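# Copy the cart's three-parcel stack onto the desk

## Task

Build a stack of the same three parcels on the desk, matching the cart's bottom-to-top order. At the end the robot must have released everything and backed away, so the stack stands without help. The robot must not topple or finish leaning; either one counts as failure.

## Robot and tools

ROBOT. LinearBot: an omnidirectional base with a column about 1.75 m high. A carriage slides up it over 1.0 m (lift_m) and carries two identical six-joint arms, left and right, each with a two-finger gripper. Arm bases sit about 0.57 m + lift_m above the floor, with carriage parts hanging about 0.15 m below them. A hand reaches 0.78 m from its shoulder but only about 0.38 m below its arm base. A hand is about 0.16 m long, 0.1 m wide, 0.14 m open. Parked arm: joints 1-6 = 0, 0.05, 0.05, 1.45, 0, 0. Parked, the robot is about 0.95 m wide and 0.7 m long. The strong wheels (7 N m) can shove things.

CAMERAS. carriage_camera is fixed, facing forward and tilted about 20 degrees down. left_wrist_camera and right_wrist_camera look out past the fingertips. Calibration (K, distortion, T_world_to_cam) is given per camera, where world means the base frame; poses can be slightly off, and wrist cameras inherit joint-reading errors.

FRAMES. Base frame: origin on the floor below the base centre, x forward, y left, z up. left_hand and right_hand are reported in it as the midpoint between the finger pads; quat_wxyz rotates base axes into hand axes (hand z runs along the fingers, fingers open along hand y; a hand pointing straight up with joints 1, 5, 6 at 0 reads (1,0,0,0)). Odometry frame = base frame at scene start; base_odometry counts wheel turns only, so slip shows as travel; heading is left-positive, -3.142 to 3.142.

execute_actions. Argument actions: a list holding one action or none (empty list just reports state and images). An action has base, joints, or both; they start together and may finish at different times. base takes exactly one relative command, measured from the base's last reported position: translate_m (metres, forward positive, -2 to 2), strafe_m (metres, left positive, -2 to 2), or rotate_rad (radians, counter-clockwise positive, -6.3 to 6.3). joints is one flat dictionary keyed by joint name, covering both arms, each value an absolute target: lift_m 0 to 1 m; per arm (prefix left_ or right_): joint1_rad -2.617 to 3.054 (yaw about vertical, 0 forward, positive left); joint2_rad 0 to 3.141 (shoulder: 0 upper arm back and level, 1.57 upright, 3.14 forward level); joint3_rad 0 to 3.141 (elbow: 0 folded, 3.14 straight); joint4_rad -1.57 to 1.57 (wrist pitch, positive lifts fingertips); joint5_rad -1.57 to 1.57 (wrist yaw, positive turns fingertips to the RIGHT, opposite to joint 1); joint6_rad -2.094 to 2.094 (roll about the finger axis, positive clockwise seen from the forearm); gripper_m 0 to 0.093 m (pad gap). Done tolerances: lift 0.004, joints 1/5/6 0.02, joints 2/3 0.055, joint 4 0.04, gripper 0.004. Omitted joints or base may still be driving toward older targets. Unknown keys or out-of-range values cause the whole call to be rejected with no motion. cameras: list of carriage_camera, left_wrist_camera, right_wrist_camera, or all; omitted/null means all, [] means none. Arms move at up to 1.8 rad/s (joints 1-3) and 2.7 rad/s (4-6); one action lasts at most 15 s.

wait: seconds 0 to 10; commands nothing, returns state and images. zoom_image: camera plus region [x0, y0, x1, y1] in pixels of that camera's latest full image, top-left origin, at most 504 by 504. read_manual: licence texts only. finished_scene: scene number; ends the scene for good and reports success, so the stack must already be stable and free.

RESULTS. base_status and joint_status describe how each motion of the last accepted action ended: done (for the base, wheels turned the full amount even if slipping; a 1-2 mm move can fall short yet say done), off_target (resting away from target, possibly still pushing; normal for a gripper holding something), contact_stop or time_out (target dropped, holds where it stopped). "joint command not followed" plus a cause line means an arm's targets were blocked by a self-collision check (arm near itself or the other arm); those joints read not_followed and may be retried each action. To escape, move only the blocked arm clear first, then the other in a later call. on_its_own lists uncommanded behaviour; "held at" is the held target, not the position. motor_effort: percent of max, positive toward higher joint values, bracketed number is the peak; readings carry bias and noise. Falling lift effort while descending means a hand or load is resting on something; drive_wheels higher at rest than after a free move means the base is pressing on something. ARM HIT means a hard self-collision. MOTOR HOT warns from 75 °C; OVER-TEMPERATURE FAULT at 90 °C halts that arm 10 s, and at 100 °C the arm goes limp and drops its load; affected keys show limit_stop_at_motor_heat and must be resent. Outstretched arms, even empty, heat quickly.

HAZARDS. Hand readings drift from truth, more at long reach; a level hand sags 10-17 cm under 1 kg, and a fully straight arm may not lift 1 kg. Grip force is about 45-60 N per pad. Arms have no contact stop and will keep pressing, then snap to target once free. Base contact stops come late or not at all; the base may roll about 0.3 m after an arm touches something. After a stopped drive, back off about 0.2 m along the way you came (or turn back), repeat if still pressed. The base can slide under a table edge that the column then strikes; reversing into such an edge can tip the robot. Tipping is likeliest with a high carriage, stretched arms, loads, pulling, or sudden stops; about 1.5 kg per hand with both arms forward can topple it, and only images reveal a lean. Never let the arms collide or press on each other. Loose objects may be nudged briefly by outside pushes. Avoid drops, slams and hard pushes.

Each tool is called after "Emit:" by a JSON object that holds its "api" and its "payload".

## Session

Emit:
{"api": "execute_actions", "payload": {"actions": [], "cameras": ["carriage_camera"]}}

Scene clock: 0.00 s.
base_odometry: x=+0.000 y=+0.000 heading=+0.000 (m, m, rad; odometry frame)
base_status: not commanded
joint_positions: lift_m=+0.303 left_joint1_rad=+0.001 left_joint2_rad=+0.053 left_joint3_rad=+0.021 left_joint4_rad=+1.458 left_joint5_rad=+0.011 left_joint6_rad=+0.023 left_gripper_m=+0.095 right_joint1_rad=-0.011 right_joint2_rad=+0.061 right_joint3_rad=+0.027 right_joint4_rad=+1.433 right_joint5_rad=-0.009 right_joint6_rad=+0.041 right_gripper_m=+0.095
joint_status: not commanded
motor_effort: lift_m=+29 drive_wheels=+6 (%)
left_hand: x=+0.3056 y=+0.3156 z=+1.2761 quat_wxyz=(+0.997, +0.006, +0.072, +0.011) (m; base frame)
right_hand: x=+0.3122 y=-0.3164 z=+1.2768 quat_wxyz=(+0.996, -0.002, +0.086, +0.015) (m; base frame)
pictures: carriage_camera
camera_calibration (this result's frames):
carriage_camera: T_world_to_cam=[[0.00378341, -0.999048, 0.0434491, -0.0568282], [-0.384507, -0.0415625, -0.922186, 1.23429], [0.923114, -0.0132175, -0.384299, 0.34104], [0, 0, 0, 1]] pos_world=[0.159989, -0.00096642, 1.27177]
Images, in order (width x height): carriage_camera 504x504.

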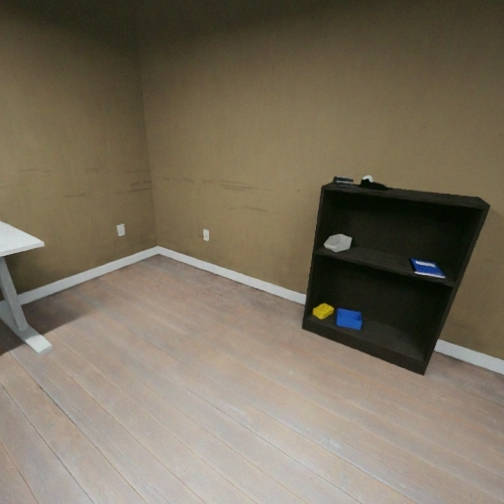

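Emit:
{"api": "execute_actions", "payload": {"actions": [{"base":{"rotate_rad":2.6}}], "cameras": ["carriage_camera"]}}

Scene clock: 7.50 s.
base_odometry: x=+0.000 y=+0.000 heading=+2.599 (m, m, rad; odometry frame)
base_status: done
joint_positions: lift_m=+0.303 left_joint1_rad=+0.001 left_joint2_rad=+0.053 left_joint3_rad=+0.021 left_joint4_rad=+1.458 left_joint5_rad=+0.011 left_joint6_rad=+0.023 left_gripper_m=+0.095 right_joint1_rad=-0.011 right_joint2_rad=+0.061 right_joint3_rad=+0.027 right_joint4_rad=+1.430 right_joint5_rad=-0.009 right_joint6_rad=+0.041 right_gripper_m=+0.095
joint_status: not commanded
motor_effort: lift_m=+28(28) drive_wheels=+13(27) (%)
left_hand: x=+0.3056 y=+0.3156 z=+1.2761 quat_wxyz=(+0.997, +0.006, +0.072, +0.011) (m; base frame)
right_hand: x=+0.3131 y=-0.3164 z=+1.2766 quat_wxyz=(+0.996, -0.002, +0.087, +0.015) (m; base frame)
pictures: carriage_camera
camera_calibration (this result's frames):
carriage_camera: T_world_to_cam=[[0.00378341, -0.999048, 0.0434491, -0.0568282], [-0.384507, -0.0415625, -0.922186, 1.23429], [0.923114, -0.0132175, -0.384299, 0.34104], [0, 0, 0, 1]] pos_world=[0.159989, -0.00096642, 1.27177]
Images, in order (width x height): carriage_camera 504x504.

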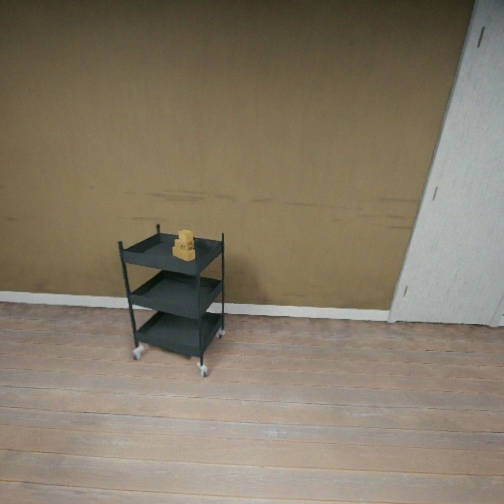

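Emit:
{"api": "execute_actions", "payload": {"actions": [{"base":{"translate_m":0.6}}], "cameras": ["carriage_camera"]}}

Emit:
{"api": "zoom_image", "payload": {"camera": "carriage_camera", "region": [30,220,250,440]}}

Scene clock: 13.23 s.
base_odometry: x=-0.514 y=+0.308 heading=+2.601 (m, m, rad; odometry frame)
base_status: done
joint_positions: lift_m=+0.303 left_joint1_rad=+0.001 left_joint2_rad=+0.053 left_joint3_rad=+0.021 left_joint4_rad=+1.458 left_joint5_rad=+0.011 left_joint6_rad=+0.023 left_gripper_m=+0.095 right_joint1_rad=-0.011 right_joint2_rad=+0.061 right_joint3_rad=+0.027 right_joint4_rad=+1.432 right_joint5_rad=-0.009 right_joint6_rad=+0.041 right_gripper_m=+0.095
joint_status: not commanded
motor_effort: lift_m=+31(28) drive_wheels=-8(28) (%)
left_hand: x=+0.3056 y=+0.3156 z=+1.2761 quat_wxyz=(+0.997, +0.006, +0.072, +0.011) (m; base frame)
right_hand: x=+0.3124 y=-0.3164 z=+1.2767 quat_wxyz=(+0.996, -0.002, +0.086, +0.015) (m; base frame)
pictures: carriage_camera
camera_calibration (this result's frames):
carriage_camera: T_world_to_cam=[[0.00378341, -0.999048, 0.0434491, -0.0568282], [-0.384507, -0.0415625, -0.922186, 1.23429], [0.923114, -0.0132175, -0.384299, 0.34104], [0, 0, 0, 1]] pos_world=[0.159989, -0.00096642, 1.27177]
Images, in order (width x height): carriage_camera 504x504.

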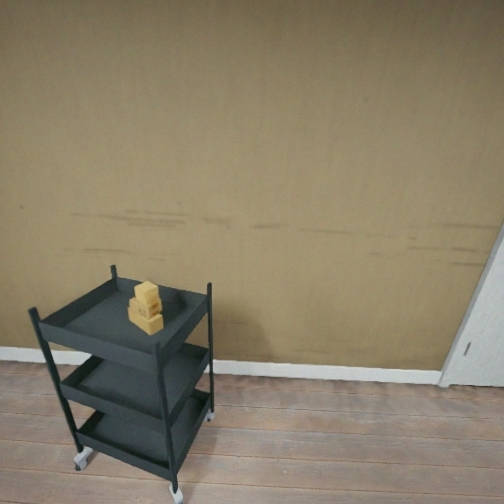

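Region (30, 220, 250, 440) of carriage_camera's 504x504 image, scaled by 2.291, with more detail than that image has.

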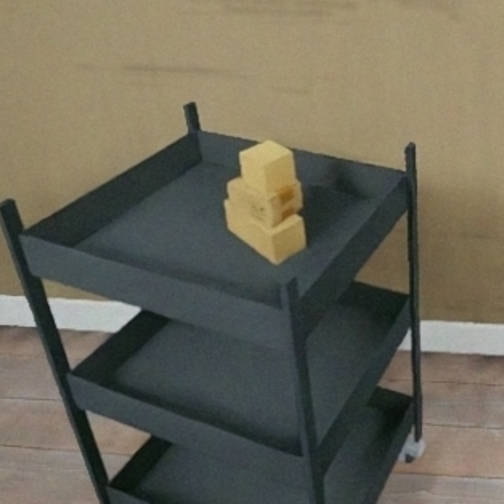

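Emit:
{"api": "execute_actions", "payload": {"actions": [{"base":{"rotate_rad":1.0}}], "cameras": []}}

Emit:
{"api": "execute_actions", "payload": {"actions": [{"base":{"translate_m":-0.18}}], "cameras": []}}

Emit:
{"api": "execute_actions", "payload": {"actions": [{"base":{"strafe_m":-0.25},"joints":{"right_joint2_rad":1.9,"right_joint3_rad":1.0,"right_joint4_rad":0.3}}], "cameras": ["carriage_camera","right_wrist_camera"]}}

Scene clock: 20.80 s.
base_odometry: x=-0.514 y=+0.308 heading=-2.683 (m, m, rad; odometry frame)
base_status: done
joint_positions: lift_m=+0.303 left_joint1_rad=+0.001 left_joint2_rad=+0.053 left_joint3_rad=+0.021 left_joint4_rad=+1.458 left_joint5_rad=+0.011 left_joint6_rad=+0.023 left_gripper_m=+0.095 right_joint1_rad=-0.011 right_joint2_rad=+0.061 right_joint3_rad=+0.027 right_joint4_rad=+1.433 right_joint5_rad=-0.009 right_joint6_rad=+0.041 right_gripper_m=+0.095
joint_status: not commanded
motor_effort: lift_m=+28(30) drive_wheels=+13(23) (%)
left_hand: x=+0.3057 y=+0.3156 z=+1.2761 quat_wxyz=(+0.997, +0.006, +0.072, +0.011) (m; base frame)
right_hand: x=+0.3123 y=-0.3164 z=+1.2768 quat_wxyz=(+0.996, -0.002, +0.086, +0.015) (m; base frame)
pictures: none
No camera images: the call's "cameras" was empty. Leave "cameras" out to get every camera's image.

Scene clock: 22.87 s.
base_odometry: x=-0.353 y=+0.388 heading=-2.681 (m, m, rad; odometry frame)
base_status: done
joint_positions: lift_m=+0.303 left_joint1_rad=+0.001 left_joint2_rad=+0.053 left_joint3_rad=+0.021 left_joint4_rad=+1.457 left_joint5_rad=+0.011 left_joint6_rad=+0.023 left_gripper_m=+0.095 right_joint1_rad=-0.011 right_joint2_rad=+0.061 right_joint3_rad=+0.027 right_joint4_rad=+1.432 right_joint5_rad=-0.009 right_joint6_rad=+0.041 right_gripper_m=+0.095
joint_status: not commanded
motor_effort: lift_m=+31(27) drive_wheels=-8(22) (%)
left_hand: x=+0.3058 y=+0.3156 z=+1.2761 quat_wxyz=(+0.997, +0.006, +0.073, +0.011) (m; base frame)
right_hand: x=+0.3124 y=-0.3164 z=+1.2767 quat_wxyz=(+0.996, -0.002, +0.086, +0.015) (m; base frame)
pictures: none
No camera images: the call's "cameras" was empty. Leave "cameras" out to get every camera's image.

Scene clock: 25.23 s.
base_odometry: x=-0.464 y=+0.612 heading=-2.682 (m, m, rad; odometry frame)
base_status: done
joint_positions: lift_m=+0.303 left_joint1_rad=+0.001 left_joint2_rad=+0.053 left_joint3_rad=+0.021 left_joint4_rad=+1.458 left_joint5_rad=+0.011 left_joint6_rad=+0.023 left_gripper_m=+0.095 right_joint1_rad=-0.012 right_joint2_rad=+1.894 right_joint3_rad=+0.992 right_joint4_rad=+0.293 right_joint5_rad=-0.009 right_joint6_rad=+0.041 right_gripper_m=+0.095
joint_status: all done
motor_effort: lift_m=+30(27) drive_wheels=-1(14) (%)
left_hand: x=+0.3057 y=+0.3156 z=+1.2761 quat_wxyz=(+0.997, +0.006, +0.072, +0.011) (m; base frame)
right_hand: x=+0.7714 y=-0.3217 z=+0.9211 quat_wxyz=(+0.462, +0.021, +0.886, +0.011) (m; base frame)
pictures: carriage_camera, right_wrist_camera
camera_calibration (this result's frames):
carriage_camera: T_world_to_cam=[[0.00378341, -0.999048, 0.0434491, -0.0568283], [-0.384507, -0.0415625, -0.922186, 1.23429], [0.923114, -0.0132175, -0.384299, 0.34104], [0, 0, 0, 1]] pos_world=[0.159989, -0.00096642, 1.27177]
right_wrist_camera: T_world_to_cam=[[0.00891927, -0.998628, -0.0516045, -0.278607], [-0.931568, 0.0104595, -0.363418, 1.06578], [0.363459, 0.0513145, -0.930196, 0.716946], [0, 0, 0, 1]] pos_world=[0.734746, -0.326161, 1.03984]
Images, in order (width x height): carriage_camera 504x504, right_wrist_camera 504x504.

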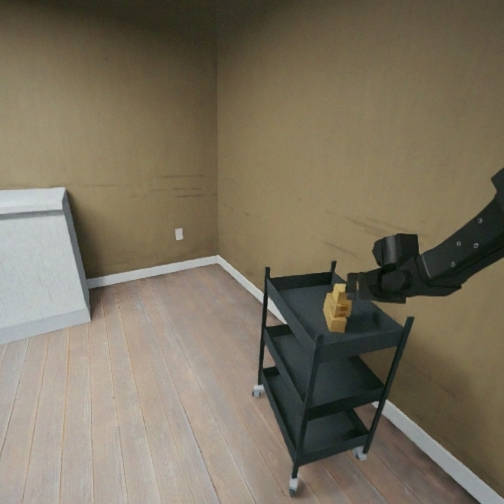

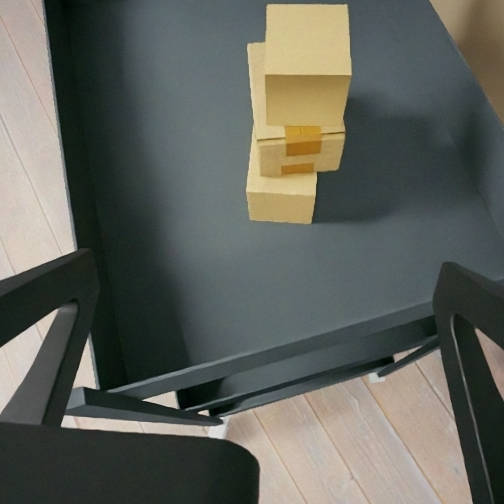

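Emit:
{"api": "execute_actions", "payload": {"actions": [{"base":{"strafe_m":-0.012},"joints":{"lift_m":0.2}}], "cameras": []}}

Emit:
{"api": "execute_actions", "payload": {"actions": [{"base":{"translate_m":0.13}}], "cameras": []}}

Emit:
{"api": "execute_actions", "payload": {"actions": [{"joints":{"lift_m":0.1}}], "cameras": ["carriage_camera","right_wrist_camera"]}}

Emit:
{"api": "zoom_image", "payload": {"camera": "carriage_camera", "region": [260,200,504,400]}}

Scene clock: 31.53 s.
base_odometry: x=-0.469 y=+0.623 heading=-2.682 (m, m, rad; odometry frame)
base_status: done
joint_positions: lift_m=+0.200 left_joint1_rad=+0.001 left_joint2_rad=+0.053 left_joint3_rad=+0.021 left_joint4_rad=+1.458 left_joint5_rad=+0.011 left_joint6_rad=+0.023 left_gripper_m=+0.095 right_joint1_rad=-0.012 right_joint2_rad=+1.894 right_joint3_rad=+0.992 right_joint4_rad=+0.295 right_joint5_rad=-0.009 right_joint6_rad=+0.041 right_gripper_m=+0.095
joint_status: all done
motor_effort: lift_m=+26(26) drive_wheels=-1(13) (%)
left_hand: x=+0.3056 y=+0.3156 z=+1.1734 quat_wxyz=(+0.997, +0.006, +0.072, +0.011) (m; base frame)
right_hand: x=+0.7717 y=-0.3217 z=+0.8188 quat_wxyz=(+0.463, +0.021, +0.886, +0.011) (m; base frame)
pictures: none
No camera images: the call's "cameras" was empty. Leave "cameras" out to get every camera's image.

Scene clock: 33.37 s.
base_odometry: x=-0.586 y=+0.566 heading=-2.683 (m, m, rad; odometry frame)
base_status: done
joint_positions: lift_m=+0.200 left_joint1_rad=+0.001 left_joint2_rad=+0.053 left_joint3_rad=+0.021 left_joint4_rad=+1.459 left_joint5_rad=+0.011 left_joint6_rad=+0.023 left_gripper_m=+0.095 right_joint1_rad=-0.012 right_joint2_rad=+1.894 right_joint3_rad=+0.992 right_joint4_rad=+0.296 right_joint5_rad=-0.009 right_joint6_rad=+0.041 right_gripper_m=+0.095
joint_status: not commanded
motor_effort: lift_m=+25(25) drive_wheels=+9(13) (%)
left_hand: x=+0.3055 y=+0.3156 z=+1.1734 quat_wxyz=(+0.997, +0.006, +0.072, +0.011) (m; base frame)
right_hand: x=+0.7719 y=-0.3217 z=+0.8190 quat_wxyz=(+0.464, +0.021, +0.886, +0.011) (m; base frame)
pictures: none
No camera images: the call's "cameras" was empty. Leave "cameras" out to get every camera's image.

Scene clock: 34.30 s.
base_odometry: x=-0.586 y=+0.566 heading=-2.683 (m, m, rad; odometry frame)
base_status: not commanded
joint_positions: lift_m=+0.100 left_joint1_rad=+0.001 left_joint2_rad=+0.053 left_joint3_rad=+0.021 left_joint4_rad=+1.459 left_joint5_rad=+0.011 left_joint6_rad=+0.023 left_gripper_m=+0.095 right_joint1_rad=-0.012 right_joint2_rad=+1.894 right_joint3_rad=+0.992 right_joint4_rad=+0.294 right_joint5_rad=-0.009 right_joint6_rad=+0.041 right_gripper_m=+0.095
joint_status: all done
motor_effort: lift_m=+26(23) drive_wheels=+9(10) (%)
left_hand: x=+0.3055 y=+0.3156 z=+1.0735 quat_wxyz=(+0.997, +0.006, +0.072, +0.011) (m; base frame)
right_hand: x=+0.7716 y=-0.3217 z=+0.7187 quat_wxyz=(+0.463, +0.021, +0.886, +0.011) (m; base frame)
pictures: carriage_camera, right_wrist_camera
camera_calibration (this result's frames):
carriage_camera: T_world_to_cam=[[0.00378341, -0.999048, 0.0434491, -0.0480215], [-0.384507, -0.0415625, -0.922186, 1.04737], [0.923114, -0.0132175, -0.384299, 0.263146], [0, 0, 0, 1]] pos_world=[0.159989, -0.00096642, 1.06908]
right_wrist_camera: T_world_to_cam=[[0.00899799, -0.998629, -0.0515731, -0.289138], [-0.931012, 0.010453, -0.364839, 0.993016], [0.364878, 0.051298, -0.929641, 0.527114], [0, 0, 0, 1]] pos_world=[0.734779, -0.326162, 0.837406]
Images, in order (width x height): carriage_camera 504x504, right_wrist_camera 504x504.

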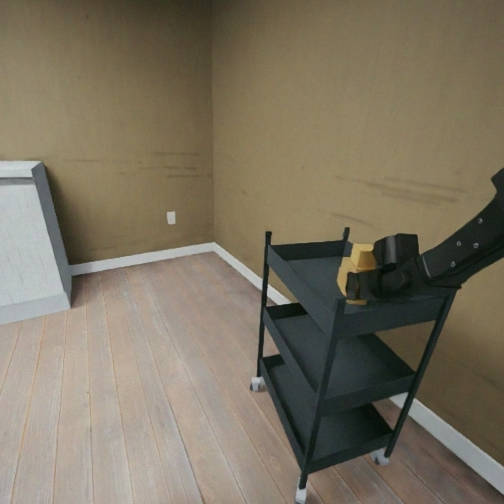

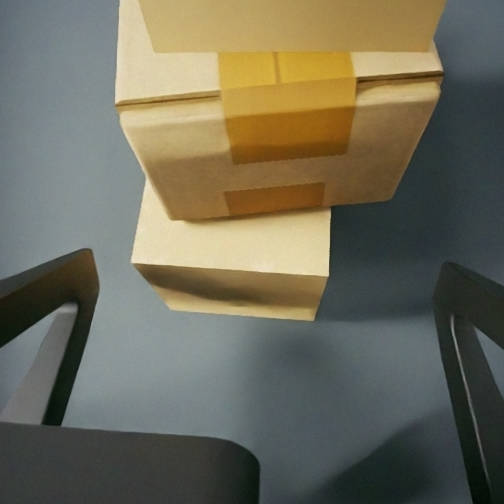

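Region (260, 200, 504, 400) of carriage_camera's 504x504 image, scaled by 2.066, with more detail than that image has; it fills the top 413 rows of this view, and the rest is white.

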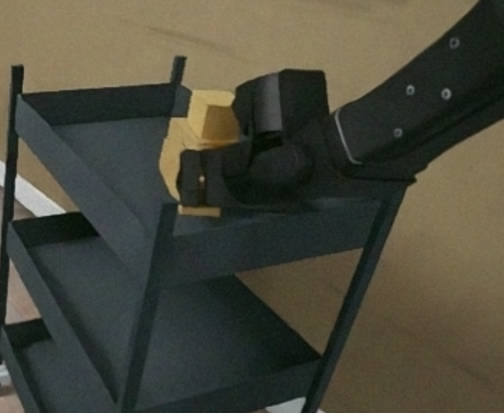

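Emit:
{"api": "execute_actions", "payload": {"actions": [{"base":{"translate_m":0.037},"joints":{"lift_m":0.07}}], "cameras": []}}

Emit:
{"api": "execute_actions", "payload": {"actions": [{"base":{"strafe_m":0.008}}], "cameras": ["right_wrist_camera"]}}

Emit:
{"api": "execute_actions", "payload": {"actions": [{"joints":{"right_gripper_m":0.02}}], "cameras": []}}

Emit:
{"api": "execute_actions", "payload": {"actions": [{"joints":{"lift_m":0.1,"right_joint4_rad":0.38}}], "cameras": ["carriage_camera","right_wrist_camera"]}}

Emit:
{"api": "zoom_image", "payload": {"camera": "carriage_camera", "region": [260,200,504,400]}}

Scene clock: 40.73 s.
base_odometry: x=-0.619 y=+0.550 heading=-2.684 (m, m, rad; odometry frame)
base_status: done
joint_positions: lift_m=+0.070 left_joint1_rad=+0.001 left_joint2_rad=+0.053 left_joint3_rad=+0.021 left_joint4_rad=+1.459 left_joint5_rad=+0.011 left_joint6_rad=+0.023 left_gripper_m=+0.095 right_joint1_rad=-0.011 right_joint2_rad=+1.896 right_joint3_rad=+0.996 right_joint4_rad=+0.301 right_joint5_rad=-0.009 right_joint6_rad=+0.038 right_gripper_m=+0.095
joint_status: all done
motor_effort: lift_m=+24(26) drive_wheels=-3(17) (%)
left_hand: x=+0.3054 y=+0.3156 z=+1.0435 quat_wxyz=(+0.997, +0.006, +0.072, +0.011) (m; base frame)
right_hand: x=+0.7736 y=-0.3212 z=+0.6906 quat_wxyz=(+0.467, +0.019, +0.884, +0.010) (m; base frame)
pictures: none
No camera images: the call's "cameras" was empty. Leave "cameras" out to get every camera's image.

Scene clock: 41.37 s.
base_odometry: x=-0.616 y=+0.543 heading=-2.685 (m, m, rad; odometry frame)
base_status: done
joint_positions: lift_m=+0.070 left_joint1_rad=+0.001 left_joint2_rad=+0.053 left_joint3_rad=+0.021 left_joint4_rad=+1.459 left_joint5_rad=+0.011 left_joint6_rad=+0.023 left_gripper_m=+0.095 right_joint1_rad=-0.011 right_joint2_rad=+1.896 right_joint3_rad=+0.996 right_joint4_rad=+0.301 right_joint5_rad=-0.009 right_joint6_rad=+0.038 right_gripper_m=+0.095
joint_status: not commanded
motor_effort: lift_m=+27(22) drive_wheels=+11(11) (%)
left_hand: x=+0.3054 y=+0.3156 z=+1.0435 quat_wxyz=(+0.997, +0.006, +0.072, +0.011) (m; base frame)
right_hand: x=+0.7736 y=-0.3216 z=+0.6906 quat_wxyz=(+0.467, +0.020, +0.884, +0.010) (m; base frame)
pictures: right_wrist_camera
camera_calibration (this result's frames):
right_wrist_camera: T_world_to_cam=[[0.0113159, -0.998725, -0.0491964, -0.293897], [-0.927935, 0.00784305, -0.372659, 0.986777], [0.37257, 0.049868, -0.926663, 0.491859], [0, 0, 0, 1]] pos_world=[0.735739, -0.32579, 0.809061]
Images, in order (width x height): right_wrist_camera 504x504.

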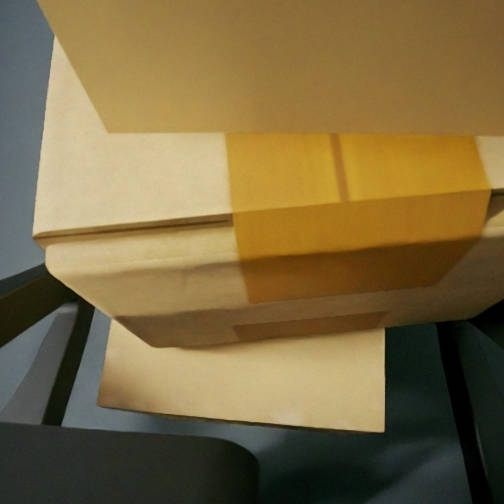

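Scene clock: 42.03 s.
base_odometry: x=-0.616 y=+0.543 heading=-2.685 (m, m, rad; odometry frame)
base_status: not commanded
joint_positions: lift_m=+0.070 left_joint1_rad=+0.001 left_joint2_rad=+0.053 left_joint3_rad=+0.021 left_joint4_rad=+1.459 left_joint5_rad=+0.011 left_joint6_rad=+0.023 left_gripper_m=+0.095 right_joint1_rad=-0.011 right_joint2_rad=+1.896 right_joint3_rad=+0.996 right_joint4_rad=+0.300 right_joint5_rad=-0.010 right_joint6_rad=+0.038 right_gripper_m=+0.052
joint_status: right_gripper_m off_target (ended at +0.052, target +0.020)
motor_effort: lift_m=+24(23) drive_wheels=+11(11) (%)
left_hand: x=+0.3054 y=+0.3156 z=+1.0435 quat_wxyz=(+0.997, +0.006, +0.072, +0.011) (m; base frame)
right_hand: x=+0.7735 y=-0.3214 z=+0.6905 quat_wxyz=(+0.466, +0.019, +0.884, +0.011) (m; base frame)
pictures: none
No camera images: the call's "cameras" was empty. Leave "cameras" out to get every camera's image.

Scene clock: 42.77 s.
base_odometry: x=-0.616 y=+0.543 heading=-2.685 (m, m, rad; odometry frame)
base_status: not commanded
joint_positions: lift_m=+0.100 left_joint1_rad=+0.001 left_joint2_rad=+0.053 left_joint3_rad=+0.021 left_joint4_rad=+1.459 left_joint5_rad=+0.011 left_joint6_rad=+0.023 left_gripper_m=+0.095 right_joint1_rad=-0.011 right_joint2_rad=+1.910 right_joint3_rad=+0.996 right_joint4_rad=+0.330 right_joint5_rad=-0.010 right_joint6_rad=+0.038 right_gripper_m=+0.052
joint_status: right_joint4_rad off_target (ended at +0.331, target +0.380); the others done
motor_effort: lift_m=+33(36) drive_wheels=+10(11) (%)
left_hand: x=+0.3054 y=+0.3156 z=+1.0730 quat_wxyz=(+0.997, +0.006, +0.072, +0.011) (m; base frame)
right_hand: x=+0.7770 y=-0.3214 z=+0.7195 quat_wxyz=(+0.474, +0.019, +0.881, +0.011) (m; base frame)
pictures: carriage_camera, right_wrist_camera
camera_calibration (this result's frames):
carriage_camera: T_world_to_cam=[[0.00378341, -0.999048, 0.0434491, -0.0480029], [-0.384507, -0.0415625, -0.922186, 1.04697], [0.923114, -0.0132175, -0.384299, 0.262982], [0, 0, 0, 1]] pos_world=[0.159989, -0.00096642, 1.06865]
right_wrist_camera: T_world_to_cam=[[0.0130364, -0.998691, -0.0494671, -0.293492], [-0.921998, 0.00713996, -0.387129, 1.00627], [0.386975, 0.0506553, -0.920698, 0.502047], [0, 0, 0, 1]] pos_world=[0.737324, -0.325723, 0.837272]
Images, in order (width x height): carriage_camera 504x504, right_wrist_camera 504x504.

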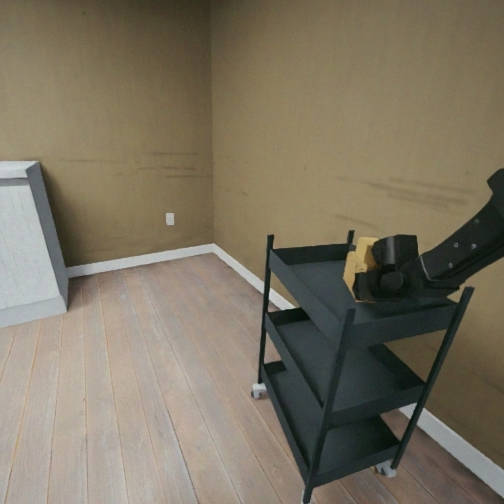

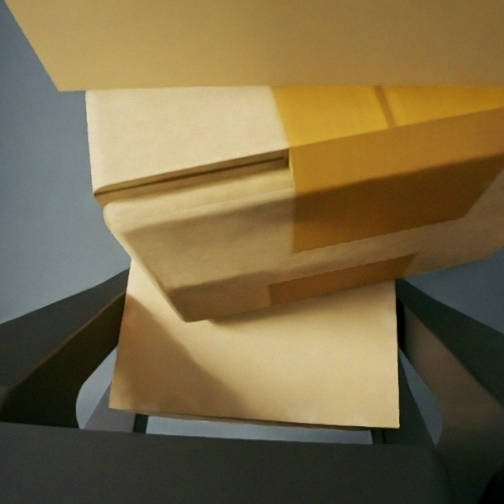

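Region (260, 200, 504, 400) of carriage_camera's 504x504 image, scaled by 2.066, with more detail than that image has; it fills the top 413 rows of this view, and the rest is white.

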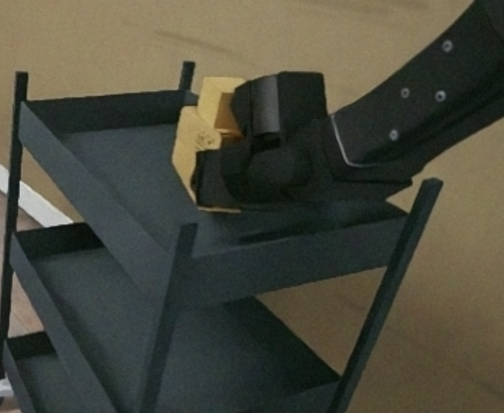

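Emit:
{"api": "execute_actions", "payload": {"actions": [{"joints":{"lift_m":0.3}}], "cameras": []}}

Emit:
{"api": "execute_actions", "payload": {"actions": [{"base":{"translate_m":-0.5}}], "cameras": []}}

Emit:
{"api": "execute_actions", "payload": {"actions": [{"base":{"strafe_m":0.4}}], "cameras": []}}

Emit:
{"api": "execute_actions", "payload": {"actions": [{"base":{"rotate_rad":-0.65}}], "cameras": []}}

Emit:
{"api": "execute_actions", "payload": {"actions": [{"base":{"rotate_rad":-0.65}}], "cameras": []}}

Emit:
{"api": "execute_actions", "payload": {"actions": [{"base":{"rotate_rad":-0.65}}], "cameras": []}}

Emit:
{"api": "execute_actions", "payload": {"actions": [{"base":{"rotate_rad":-0.65}}], "cameras": ["carriage_camera"]}}

Scene clock: 48.07 s.
base_odometry: x=-0.616 y=+0.543 heading=-2.685 (m, m, rad; odometry frame)
base_status: not commanded
joint_positions: lift_m=+0.300 left_joint1_rad=+0.001 left_joint2_rad=+0.053 left_joint3_rad=+0.021 left_joint4_rad=+1.459 left_joint5_rad=+0.011 left_joint6_rad=+0.023 left_gripper_m=+0.095 right_joint1_rad=-0.011 right_joint2_rad=+1.913 right_joint3_rad=+0.996 right_joint4_rad=+0.331 right_joint5_rad=-0.010 right_joint6_rad=+0.038 right_gripper_m=+0.052
joint_status: all done
motor_effort: lift_m=+28(38) drive_wheels=+11(11) (%)
left_hand: x=+0.3054 y=+0.3156 z=+1.2730 quat_wxyz=(+0.997, +0.006, +0.072, +0.011) (m; base frame)
right_hand: x=+0.7769 y=-0.3214 z=+0.9182 quat_wxyz=(+0.473, +0.019, +0.881, +0.011) (m; base frame)
pictures: none
No camera images: the call's "cameras" was empty. Leave "cameras" out to get every camera's image.

Scene clock: 51.17 s.
base_odometry: x=-0.167 y=+0.763 heading=-2.685 (m, m, rad; odometry frame)
base_status: done
joint_positions: lift_m=+0.300 left_joint1_rad=+0.001 left_joint2_rad=+0.053 left_joint3_rad=+0.021 left_joint4_rad=+1.458 left_joint5_rad=+0.011 left_joint6_rad=+0.023 left_gripper_m=+0.095 right_joint1_rad=-0.011 right_joint2_rad=+1.913 right_joint3_rad=+0.996 right_joint4_rad=+0.325 right_joint5_rad=-0.010 right_joint6_rad=+0.038 right_gripper_m=+0.052
joint_status: not commanded
motor_effort: lift_m=+29(29) drive_wheels=+2(10) (%)
left_hand: x=+0.3057 y=+0.3156 z=+1.2730 quat_wxyz=(+0.997, +0.006, +0.072, +0.011) (m; base frame)
right_hand: x=+0.7762 y=-0.3212 z=+0.9170 quat_wxyz=(+0.470, +0.019, +0.882, +0.011) (m; base frame)
pictures: none
No camera images: the call's "cameras" was empty. Leave "cameras" out to get every camera's image.

Scene clock: 54.07 s.
base_odometry: x=+0.010 y=+0.405 heading=-2.684 (m, m, rad; odometry frame)
base_status: done
joint_positions: lift_m=+0.300 left_joint1_rad=+0.001 left_joint2_rad=+0.053 left_joint3_rad=+0.021 left_joint4_rad=+1.458 left_joint5_rad=+0.011 left_joint6_rad=+0.023 left_gripper_m=+0.095 right_joint1_rad=-0.010 right_joint2_rad=+1.913 right_joint3_rad=+0.996 right_joint4_rad=+0.324 right_joint5_rad=-0.010 right_joint6_rad=+0.038 right_gripper_m=+0.052
joint_status: not commanded
motor_effort: lift_m=+31(31) drive_wheels=-2(8) (%)
left_hand: x=+0.3057 y=+0.3156 z=+1.2730 quat_wxyz=(+0.997, +0.006, +0.072, +0.011) (m; base frame)
right_hand: x=+0.7761 y=-0.3206 z=+0.9169 quat_wxyz=(+0.470, +0.019, +0.883, +0.011) (m; base frame)
pictures: none
No camera images: the call's "cameras" was empty. Leave "cameras" out to get every camera's image.

Scene clock: 56.17 s.
base_odometry: x=+0.010 y=+0.405 heading=+2.950 (m, m, rad; odometry frame)
base_status: done
joint_positions: lift_m=+0.300 left_joint1_rad=+0.001 left_joint2_rad=+0.053 left_joint3_rad=+0.021 left_joint4_rad=+1.458 left_joint5_rad=+0.011 left_joint6_rad=+0.023 left_gripper_m=+0.095 right_joint1_rad=-0.015 right_joint2_rad=+1.913 right_joint3_rad=+0.996 right_joint4_rad=+0.325 right_joint5_rad=-0.009 right_joint6_rad=+0.038 right_gripper_m=+0.052
joint_status: not commanded
motor_effort: lift_m=+31(34) drive_wheels=+14(23) (%)
left_hand: x=+0.3057 y=+0.3156 z=+1.2730 quat_wxyz=(+0.997, +0.006, +0.072, +0.011) (m; base frame)
right_hand: x=+0.7761 y=-0.3238 z=+0.9170 quat_wxyz=(+0.470, +0.022, +0.882, +0.009) (m; base frame)
pictures: none
No camera images: the call's "cameras" was empty. Leave "cameras" out to get every camera's image.

Scene clock: 58.33 s.
base_odometry: x=+0.010 y=+0.405 heading=+2.300 (m, m, rad; odometry frame)
base_status: done
joint_positions: lift_m=+0.300 left_joint1_rad=+0.001 left_joint2_rad=+0.053 left_joint3_rad=+0.021 left_joint4_rad=+1.458 left_joint5_rad=+0.011 left_joint6_rad=+0.023 left_gripper_m=+0.095 right_joint1_rad=-0.015 right_joint2_rad=+1.913 right_joint3_rad=+0.996 right_joint4_rad=+0.325 right_joint5_rad=-0.009 right_joint6_rad=+0.038 right_gripper_m=+0.052
joint_status: not commanded
motor_effort: lift_m=+31(28) drive_wheels=+14(23) (%)
left_hand: x=+0.3056 y=+0.3156 z=+1.2730 quat_wxyz=(+0.997, +0.006, +0.072, +0.011) (m; base frame)
right_hand: x=+0.7761 y=-0.3238 z=+0.9170 quat_wxyz=(+0.470, +0.022, +0.882, +0.009) (m; base frame)
pictures: none
No camera images: the call's "cameras" was empty. Leave "cameras" out to get every camera's image.

Scene clock: 60.43 s.
base_odometry: x=+0.010 y=+0.405 heading=+1.651 (m, m, rad; odometry frame)
base_status: done
joint_positions: lift_m=+0.300 left_joint1_rad=+0.001 left_joint2_rad=+0.053 left_joint3_rad=+0.021 left_joint4_rad=+1.458 left_joint5_rad=+0.011 left_joint6_rad=+0.023 left_gripper_m=+0.095 right_joint1_rad=-0.015 right_joint2_rad=+1.913 right_joint3_rad=+0.996 right_joint4_rad=+0.325 right_joint5_rad=-0.009 right_joint6_rad=+0.038 right_gripper_m=+0.052
joint_status: not commanded
motor_effort: lift_m=+30(34) drive_wheels=+14(24) (%)
left_hand: x=+0.3056 y=+0.3156 z=+1.2730 quat_wxyz=(+0.997, +0.006, +0.072, +0.011) (m; base frame)
right_hand: x=+0.7761 y=-0.3238 z=+0.9170 quat_wxyz=(+0.470, +0.022, +0.882, +0.009) (m; base frame)
pictures: none
No camera images: the call's "cameras" was empty. Leave "cameras" out to get every camera's image.

Scene clock: 62.53 s.
base_odometry: x=+0.010 y=+0.405 heading=+1.002 (m, m, rad; odometry frame)
base_status: done
joint_positions: lift_m=+0.300 left_joint1_rad=+0.001 left_joint2_rad=+0.053 left_joint3_rad=+0.021 left_joint4_rad=+1.458 left_joint5_rad=+0.011 left_joint6_rad=+0.023 left_gripper_m=+0.095 right_joint1_rad=-0.015 right_joint2_rad=+1.913 right_joint3_rad=+0.996 right_joint4_rad=+0.325 right_joint5_rad=-0.009 right_joint6_rad=+0.038 right_gripper_m=+0.052
joint_status: not commanded
motor_effort: lift_m=+31(31) drive_wheels=+14(21) (%)
left_hand: x=+0.3056 y=+0.3156 z=+1.2730 quat_wxyz=(+0.997, +0.006, +0.072, +0.011) (m; base frame)
right_hand: x=+0.7761 y=-0.3238 z=+0.9170 quat_wxyz=(+0.470, +0.022, +0.882, +0.009) (m; base frame)
pictures: carriage_camera
camera_calibration (this result's frames):
carriage_camera: T_world_to_cam=[[0.00378341, -0.999048, 0.0434491, -0.0566917], [-0.384507, -0.0415625, -0.922186, 1.23139], [0.923114, -0.0132175, -0.384299, 0.339833], [0, 0, 0, 1]] pos_world=[0.159989, -0.00096642, 1.26863]
Images, in order (width x height): carriage_camera 504x504.

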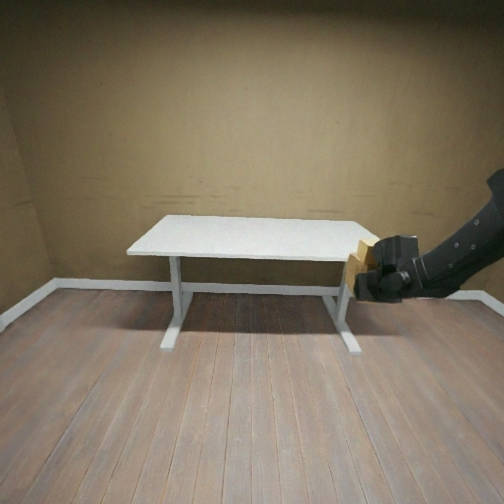

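The desk edge is about 1.45 m ahead.

Emit:
{"api": "execute_actions", "payload": {"actions": [{"base":{"translate_m":0.87},"joints":{"lift_m":0.2}}], "cameras": []}}

Emit:
{"api": "execute_actions", "payload": {"actions": [{"joints":{"lift_m":0.15}}], "cameras": []}}

Emit:
{"api": "execute_actions", "payload": {"actions": [{"joints":{"lift_m":0.125}}], "cameras": ["carriage_camera"]}}

Scene clock: 69.40 s.
base_odometry: x=+0.480 y=+1.137 heading=+1.000 (m, m, rad; odometry frame)
base_status: done
joint_positions: lift_m=+0.200 left_joint1_rad=+0.001 left_joint2_rad=+0.053 left_joint3_rad=+0.021 left_joint4_rad=+1.459 left_joint5_rad=+0.011 left_joint6_rad=+0.023 left_gripper_m=+0.095 right_joint1_rad=-0.014 right_joint2_rad=+1.913 right_joint3_rad=+0.996 right_joint4_rad=+0.320 right_joint5_rad=-0.009 right_joint6_rad=+0.038 right_gripper_m=+0.052
joint_status: all done
motor_effort: lift_m=+25(29) drive_wheels=-9(29) (%)
left_hand: x=+0.3054 y=+0.3156 z=+1.1734 quat_wxyz=(+0.997, +0.006, +0.072, +0.011) (m; base frame)
right_hand: x=+0.7754 y=-0.3231 z=+0.8164 quat_wxyz=(+0.468, +0.021, +0.884, +0.010) (m; base frame)
pictures: none
No camera images: the call's "cameras" was empty. Leave "cameras" out to get every camera's image.

Scene clock: 70.13 s.
base_odometry: x=+0.480 y=+1.137 heading=+1.000 (m, m, rad; odometry frame)
base_status: not commanded
joint_positions: lift_m=+0.150 left_joint1_rad=+0.001 left_joint2_rad=+0.053 left_joint3_rad=+0.021 left_joint4_rad=+1.459 left_joint5_rad=+0.011 left_joint6_rad=+0.023 left_gripper_m=+0.095 right_joint1_rad=-0.014 right_joint2_rad=+1.915 right_joint3_rad=+0.996 right_joint4_rad=+0.316 right_joint5_rad=-0.009 right_joint6_rad=+0.038 right_gripper_m=+0.052
joint_status: all done
motor_effort: lift_m=+24(29) drive_wheels=-8(9) (%)
left_hand: x=+0.3054 y=+0.3156 z=+1.1234 quat_wxyz=(+0.997, +0.006, +0.072, +0.011) (m; base frame)
right_hand: x=+0.7748 y=-0.3231 z=+0.7645 quat_wxyz=(+0.465, +0.021, +0.885, +0.010) (m; base frame)
pictures: none
No camera images: the call's "cameras" was empty. Leave "cameras" out to get every camera's image.

Scene clock: 70.73 s.
base_odometry: x=+0.480 y=+1.137 heading=+1.000 (m, m, rad; odometry frame)
base_status: not commanded
joint_positions: lift_m=+0.125 left_joint1_rad=+0.001 left_joint2_rad=+0.053 left_joint3_rad=+0.021 left_joint4_rad=+1.459 left_joint5_rad=+0.011 left_joint6_rad=+0.023 left_gripper_m=+0.095 right_joint1_rad=-0.014 right_joint2_rad=+1.914 right_joint3_rad=+0.995 right_joint4_rad=+0.361 right_joint5_rad=-0.008 right_joint6_rad=+0.036 right_gripper_m=+0.052
joint_status: all done
on_its_own: right_joint4_rad moved +0.045 to your old target +0.380
motor_effort: lift_m=+22(25) drive_wheels=+14(8) (%)
left_hand: x=+0.3054 y=+0.3156 z=+1.0985 quat_wxyz=(+0.997, +0.006, +0.072, +0.011) (m; base frame)
right_hand: x=+0.7808 y=-0.3234 z=+0.7490 quat_wxyz=(+0.485, +0.020, +0.874, +0.009) (m; base frame)
pictures: carriage_camera
camera_calibration (this result's frames):
carriage_camera: T_world_to_cam=[[0.00378341, -0.999048, 0.0434491, -0.0491093], [-0.384507, -0.0415625, -0.922186, 1.07046], [0.923114, -0.0132175, -0.384299, 0.272768], [0, 0, 0, 1]] pos_world=[0.159989, -0.00096642, 1.09412]
Images, in order (width x height): carriage_camera 504x504.

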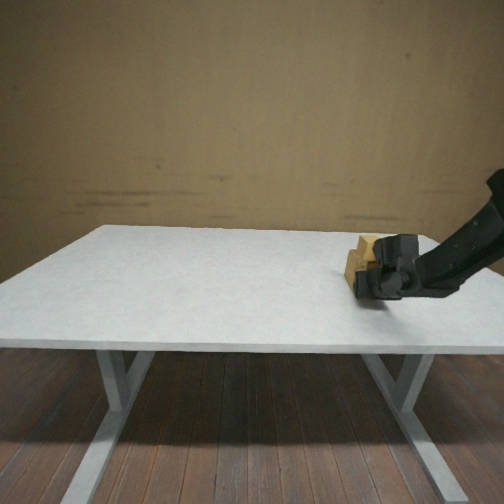

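Emit:
{"api": "execute_actions", "payload": {"actions": [{"joints":{"lift_m":0.119}}], "cameras": []}}

Emit:
{"api": "execute_actions", "payload": {"actions": [{"joints":{"right_gripper_m":0.093}}], "cameras": []}}

Emit:
{"api": "execute_actions", "payload": {"actions": [{"base":{"translate_m":-0.35}}], "cameras": ["carriage_camera"]}}

Emit:
{"api": "finished_scene", "payload": {"scene": 2}}

Scene clock: 73.73 s.
base_odometry: x=+0.480 y=+1.137 heading=+1.000 (m, m, rad; odometry frame)
base_status: not commanded
joint_positions: lift_m=+0.119 left_joint1_rad=+0.001 left_joint2_rad=+0.053 left_joint3_rad=+0.021 left_joint4_rad=+1.459 left_joint5_rad=+0.011 left_joint6_rad=+0.023 left_gripper_m=+0.095 right_joint1_rad=-0.014 right_joint2_rad=+1.909 right_joint3_rad=+0.995 right_joint4_rad=+0.378 right_joint5_rad=-0.008 right_joint6_rad=+0.036 right_gripper_m=+0.052
joint_status: all done
motor_effort: lift_m=+27(25) drive_wheels=-8(14) (%)
left_hand: x=+0.3054 y=+0.3156 z=+1.0925 quat_wxyz=(+0.997, +0.006, +0.072, +0.011) (m; base frame)
right_hand: x=+0.7832 y=-0.3235 z=+0.7494 quat_wxyz=(+0.495, +0.020, +0.869, +0.009) (m; base frame)
pictures: none
No camera images: the call's "cameras" was empty. Leave "cameras" out to get every camera's image.

Scene clock: 74.40 s.
base_odometry: x=+0.480 y=+1.137 heading=+1.000 (m, m, rad; odometry frame)
base_status: not commanded
joint_positions: lift_m=+0.119 left_joint1_rad=+0.001 left_joint2_rad=+0.053 left_joint3_rad=+0.021 left_joint4_rad=+1.459 left_joint5_rad=+0.011 left_joint6_rad=+0.023 left_gripper_m=+0.095 right_joint1_rad=-0.014 right_joint2_rad=+1.909 right_joint3_rad=+0.995 right_joint4_rad=+0.378 right_joint5_rad=-0.008 right_joint6_rad=+0.036 right_gripper_m=+0.093
joint_status: all done
motor_effort: lift_m=+21(24) drive_wheels=-8(8) (%)
left_hand: x=+0.3054 y=+0.3156 z=+1.0925 quat_wxyz=(+0.997, +0.006, +0.072, +0.011) (m; base frame)
right_hand: x=+0.7832 y=-0.3235 z=+0.7494 quat_wxyz=(+0.495, +0.020, +0.869, +0.009) (m; base frame)
pictures: none
No camera images: the call's "cameras" was empty. Leave "cameras" out to get every camera's image.

Scene clock: 77.13 s.
base_odometry: x=+0.291 y=+0.842 heading=+0.998 (m, m, rad; odometry frame)
base_status: done
joint_positions: lift_m=+0.119 left_joint1_rad=+0.001 left_joint2_rad=+0.053 left_joint3_rad=+0.021 left_joint4_rad=+1.457 left_joint5_rad=+0.011 left_joint6_rad=+0.023 left_gripper_m=+0.095 right_joint1_rad=-0.011 right_joint2_rad=+1.909 right_joint3_rad=+0.995 right_joint4_rad=+0.379 right_joint5_rad=-0.008 right_joint6_rad=+0.036 right_gripper_m=+0.093
joint_status: not commanded
motor_effort: lift_m=+23(25) drive_wheels=-8(26) (%)
left_hand: x=+0.3060 y=+0.3156 z=+1.0924 quat_wxyz=(+0.997, +0.006, +0.073, +0.011) (m; base frame)
right_hand: x=+0.7833 y=-0.3219 z=+0.7495 quat_wxyz=(+0.495, +0.019, +0.869, +0.010) (m; base frame)
pictures: carriage_camera
camera_calibration (this result's frames):
carriage_camera: T_world_to_cam=[[0.00378341, -0.999048, 0.0434491, -0.0488498], [-0.384507, -0.0415625, -0.922186, 1.06495], [0.923114, -0.0132175, -0.384299, 0.270472], [0, 0, 0, 1]] pos_world=[0.159989, -0.00096642, 1.08815]
Images, in order (width x height): carriage_camera 504x504.

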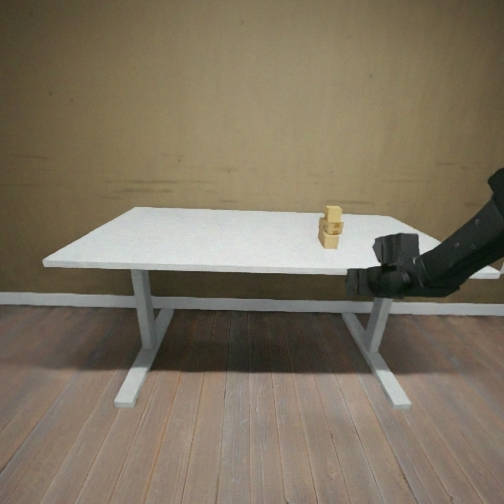

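The scene is finished: the task was done.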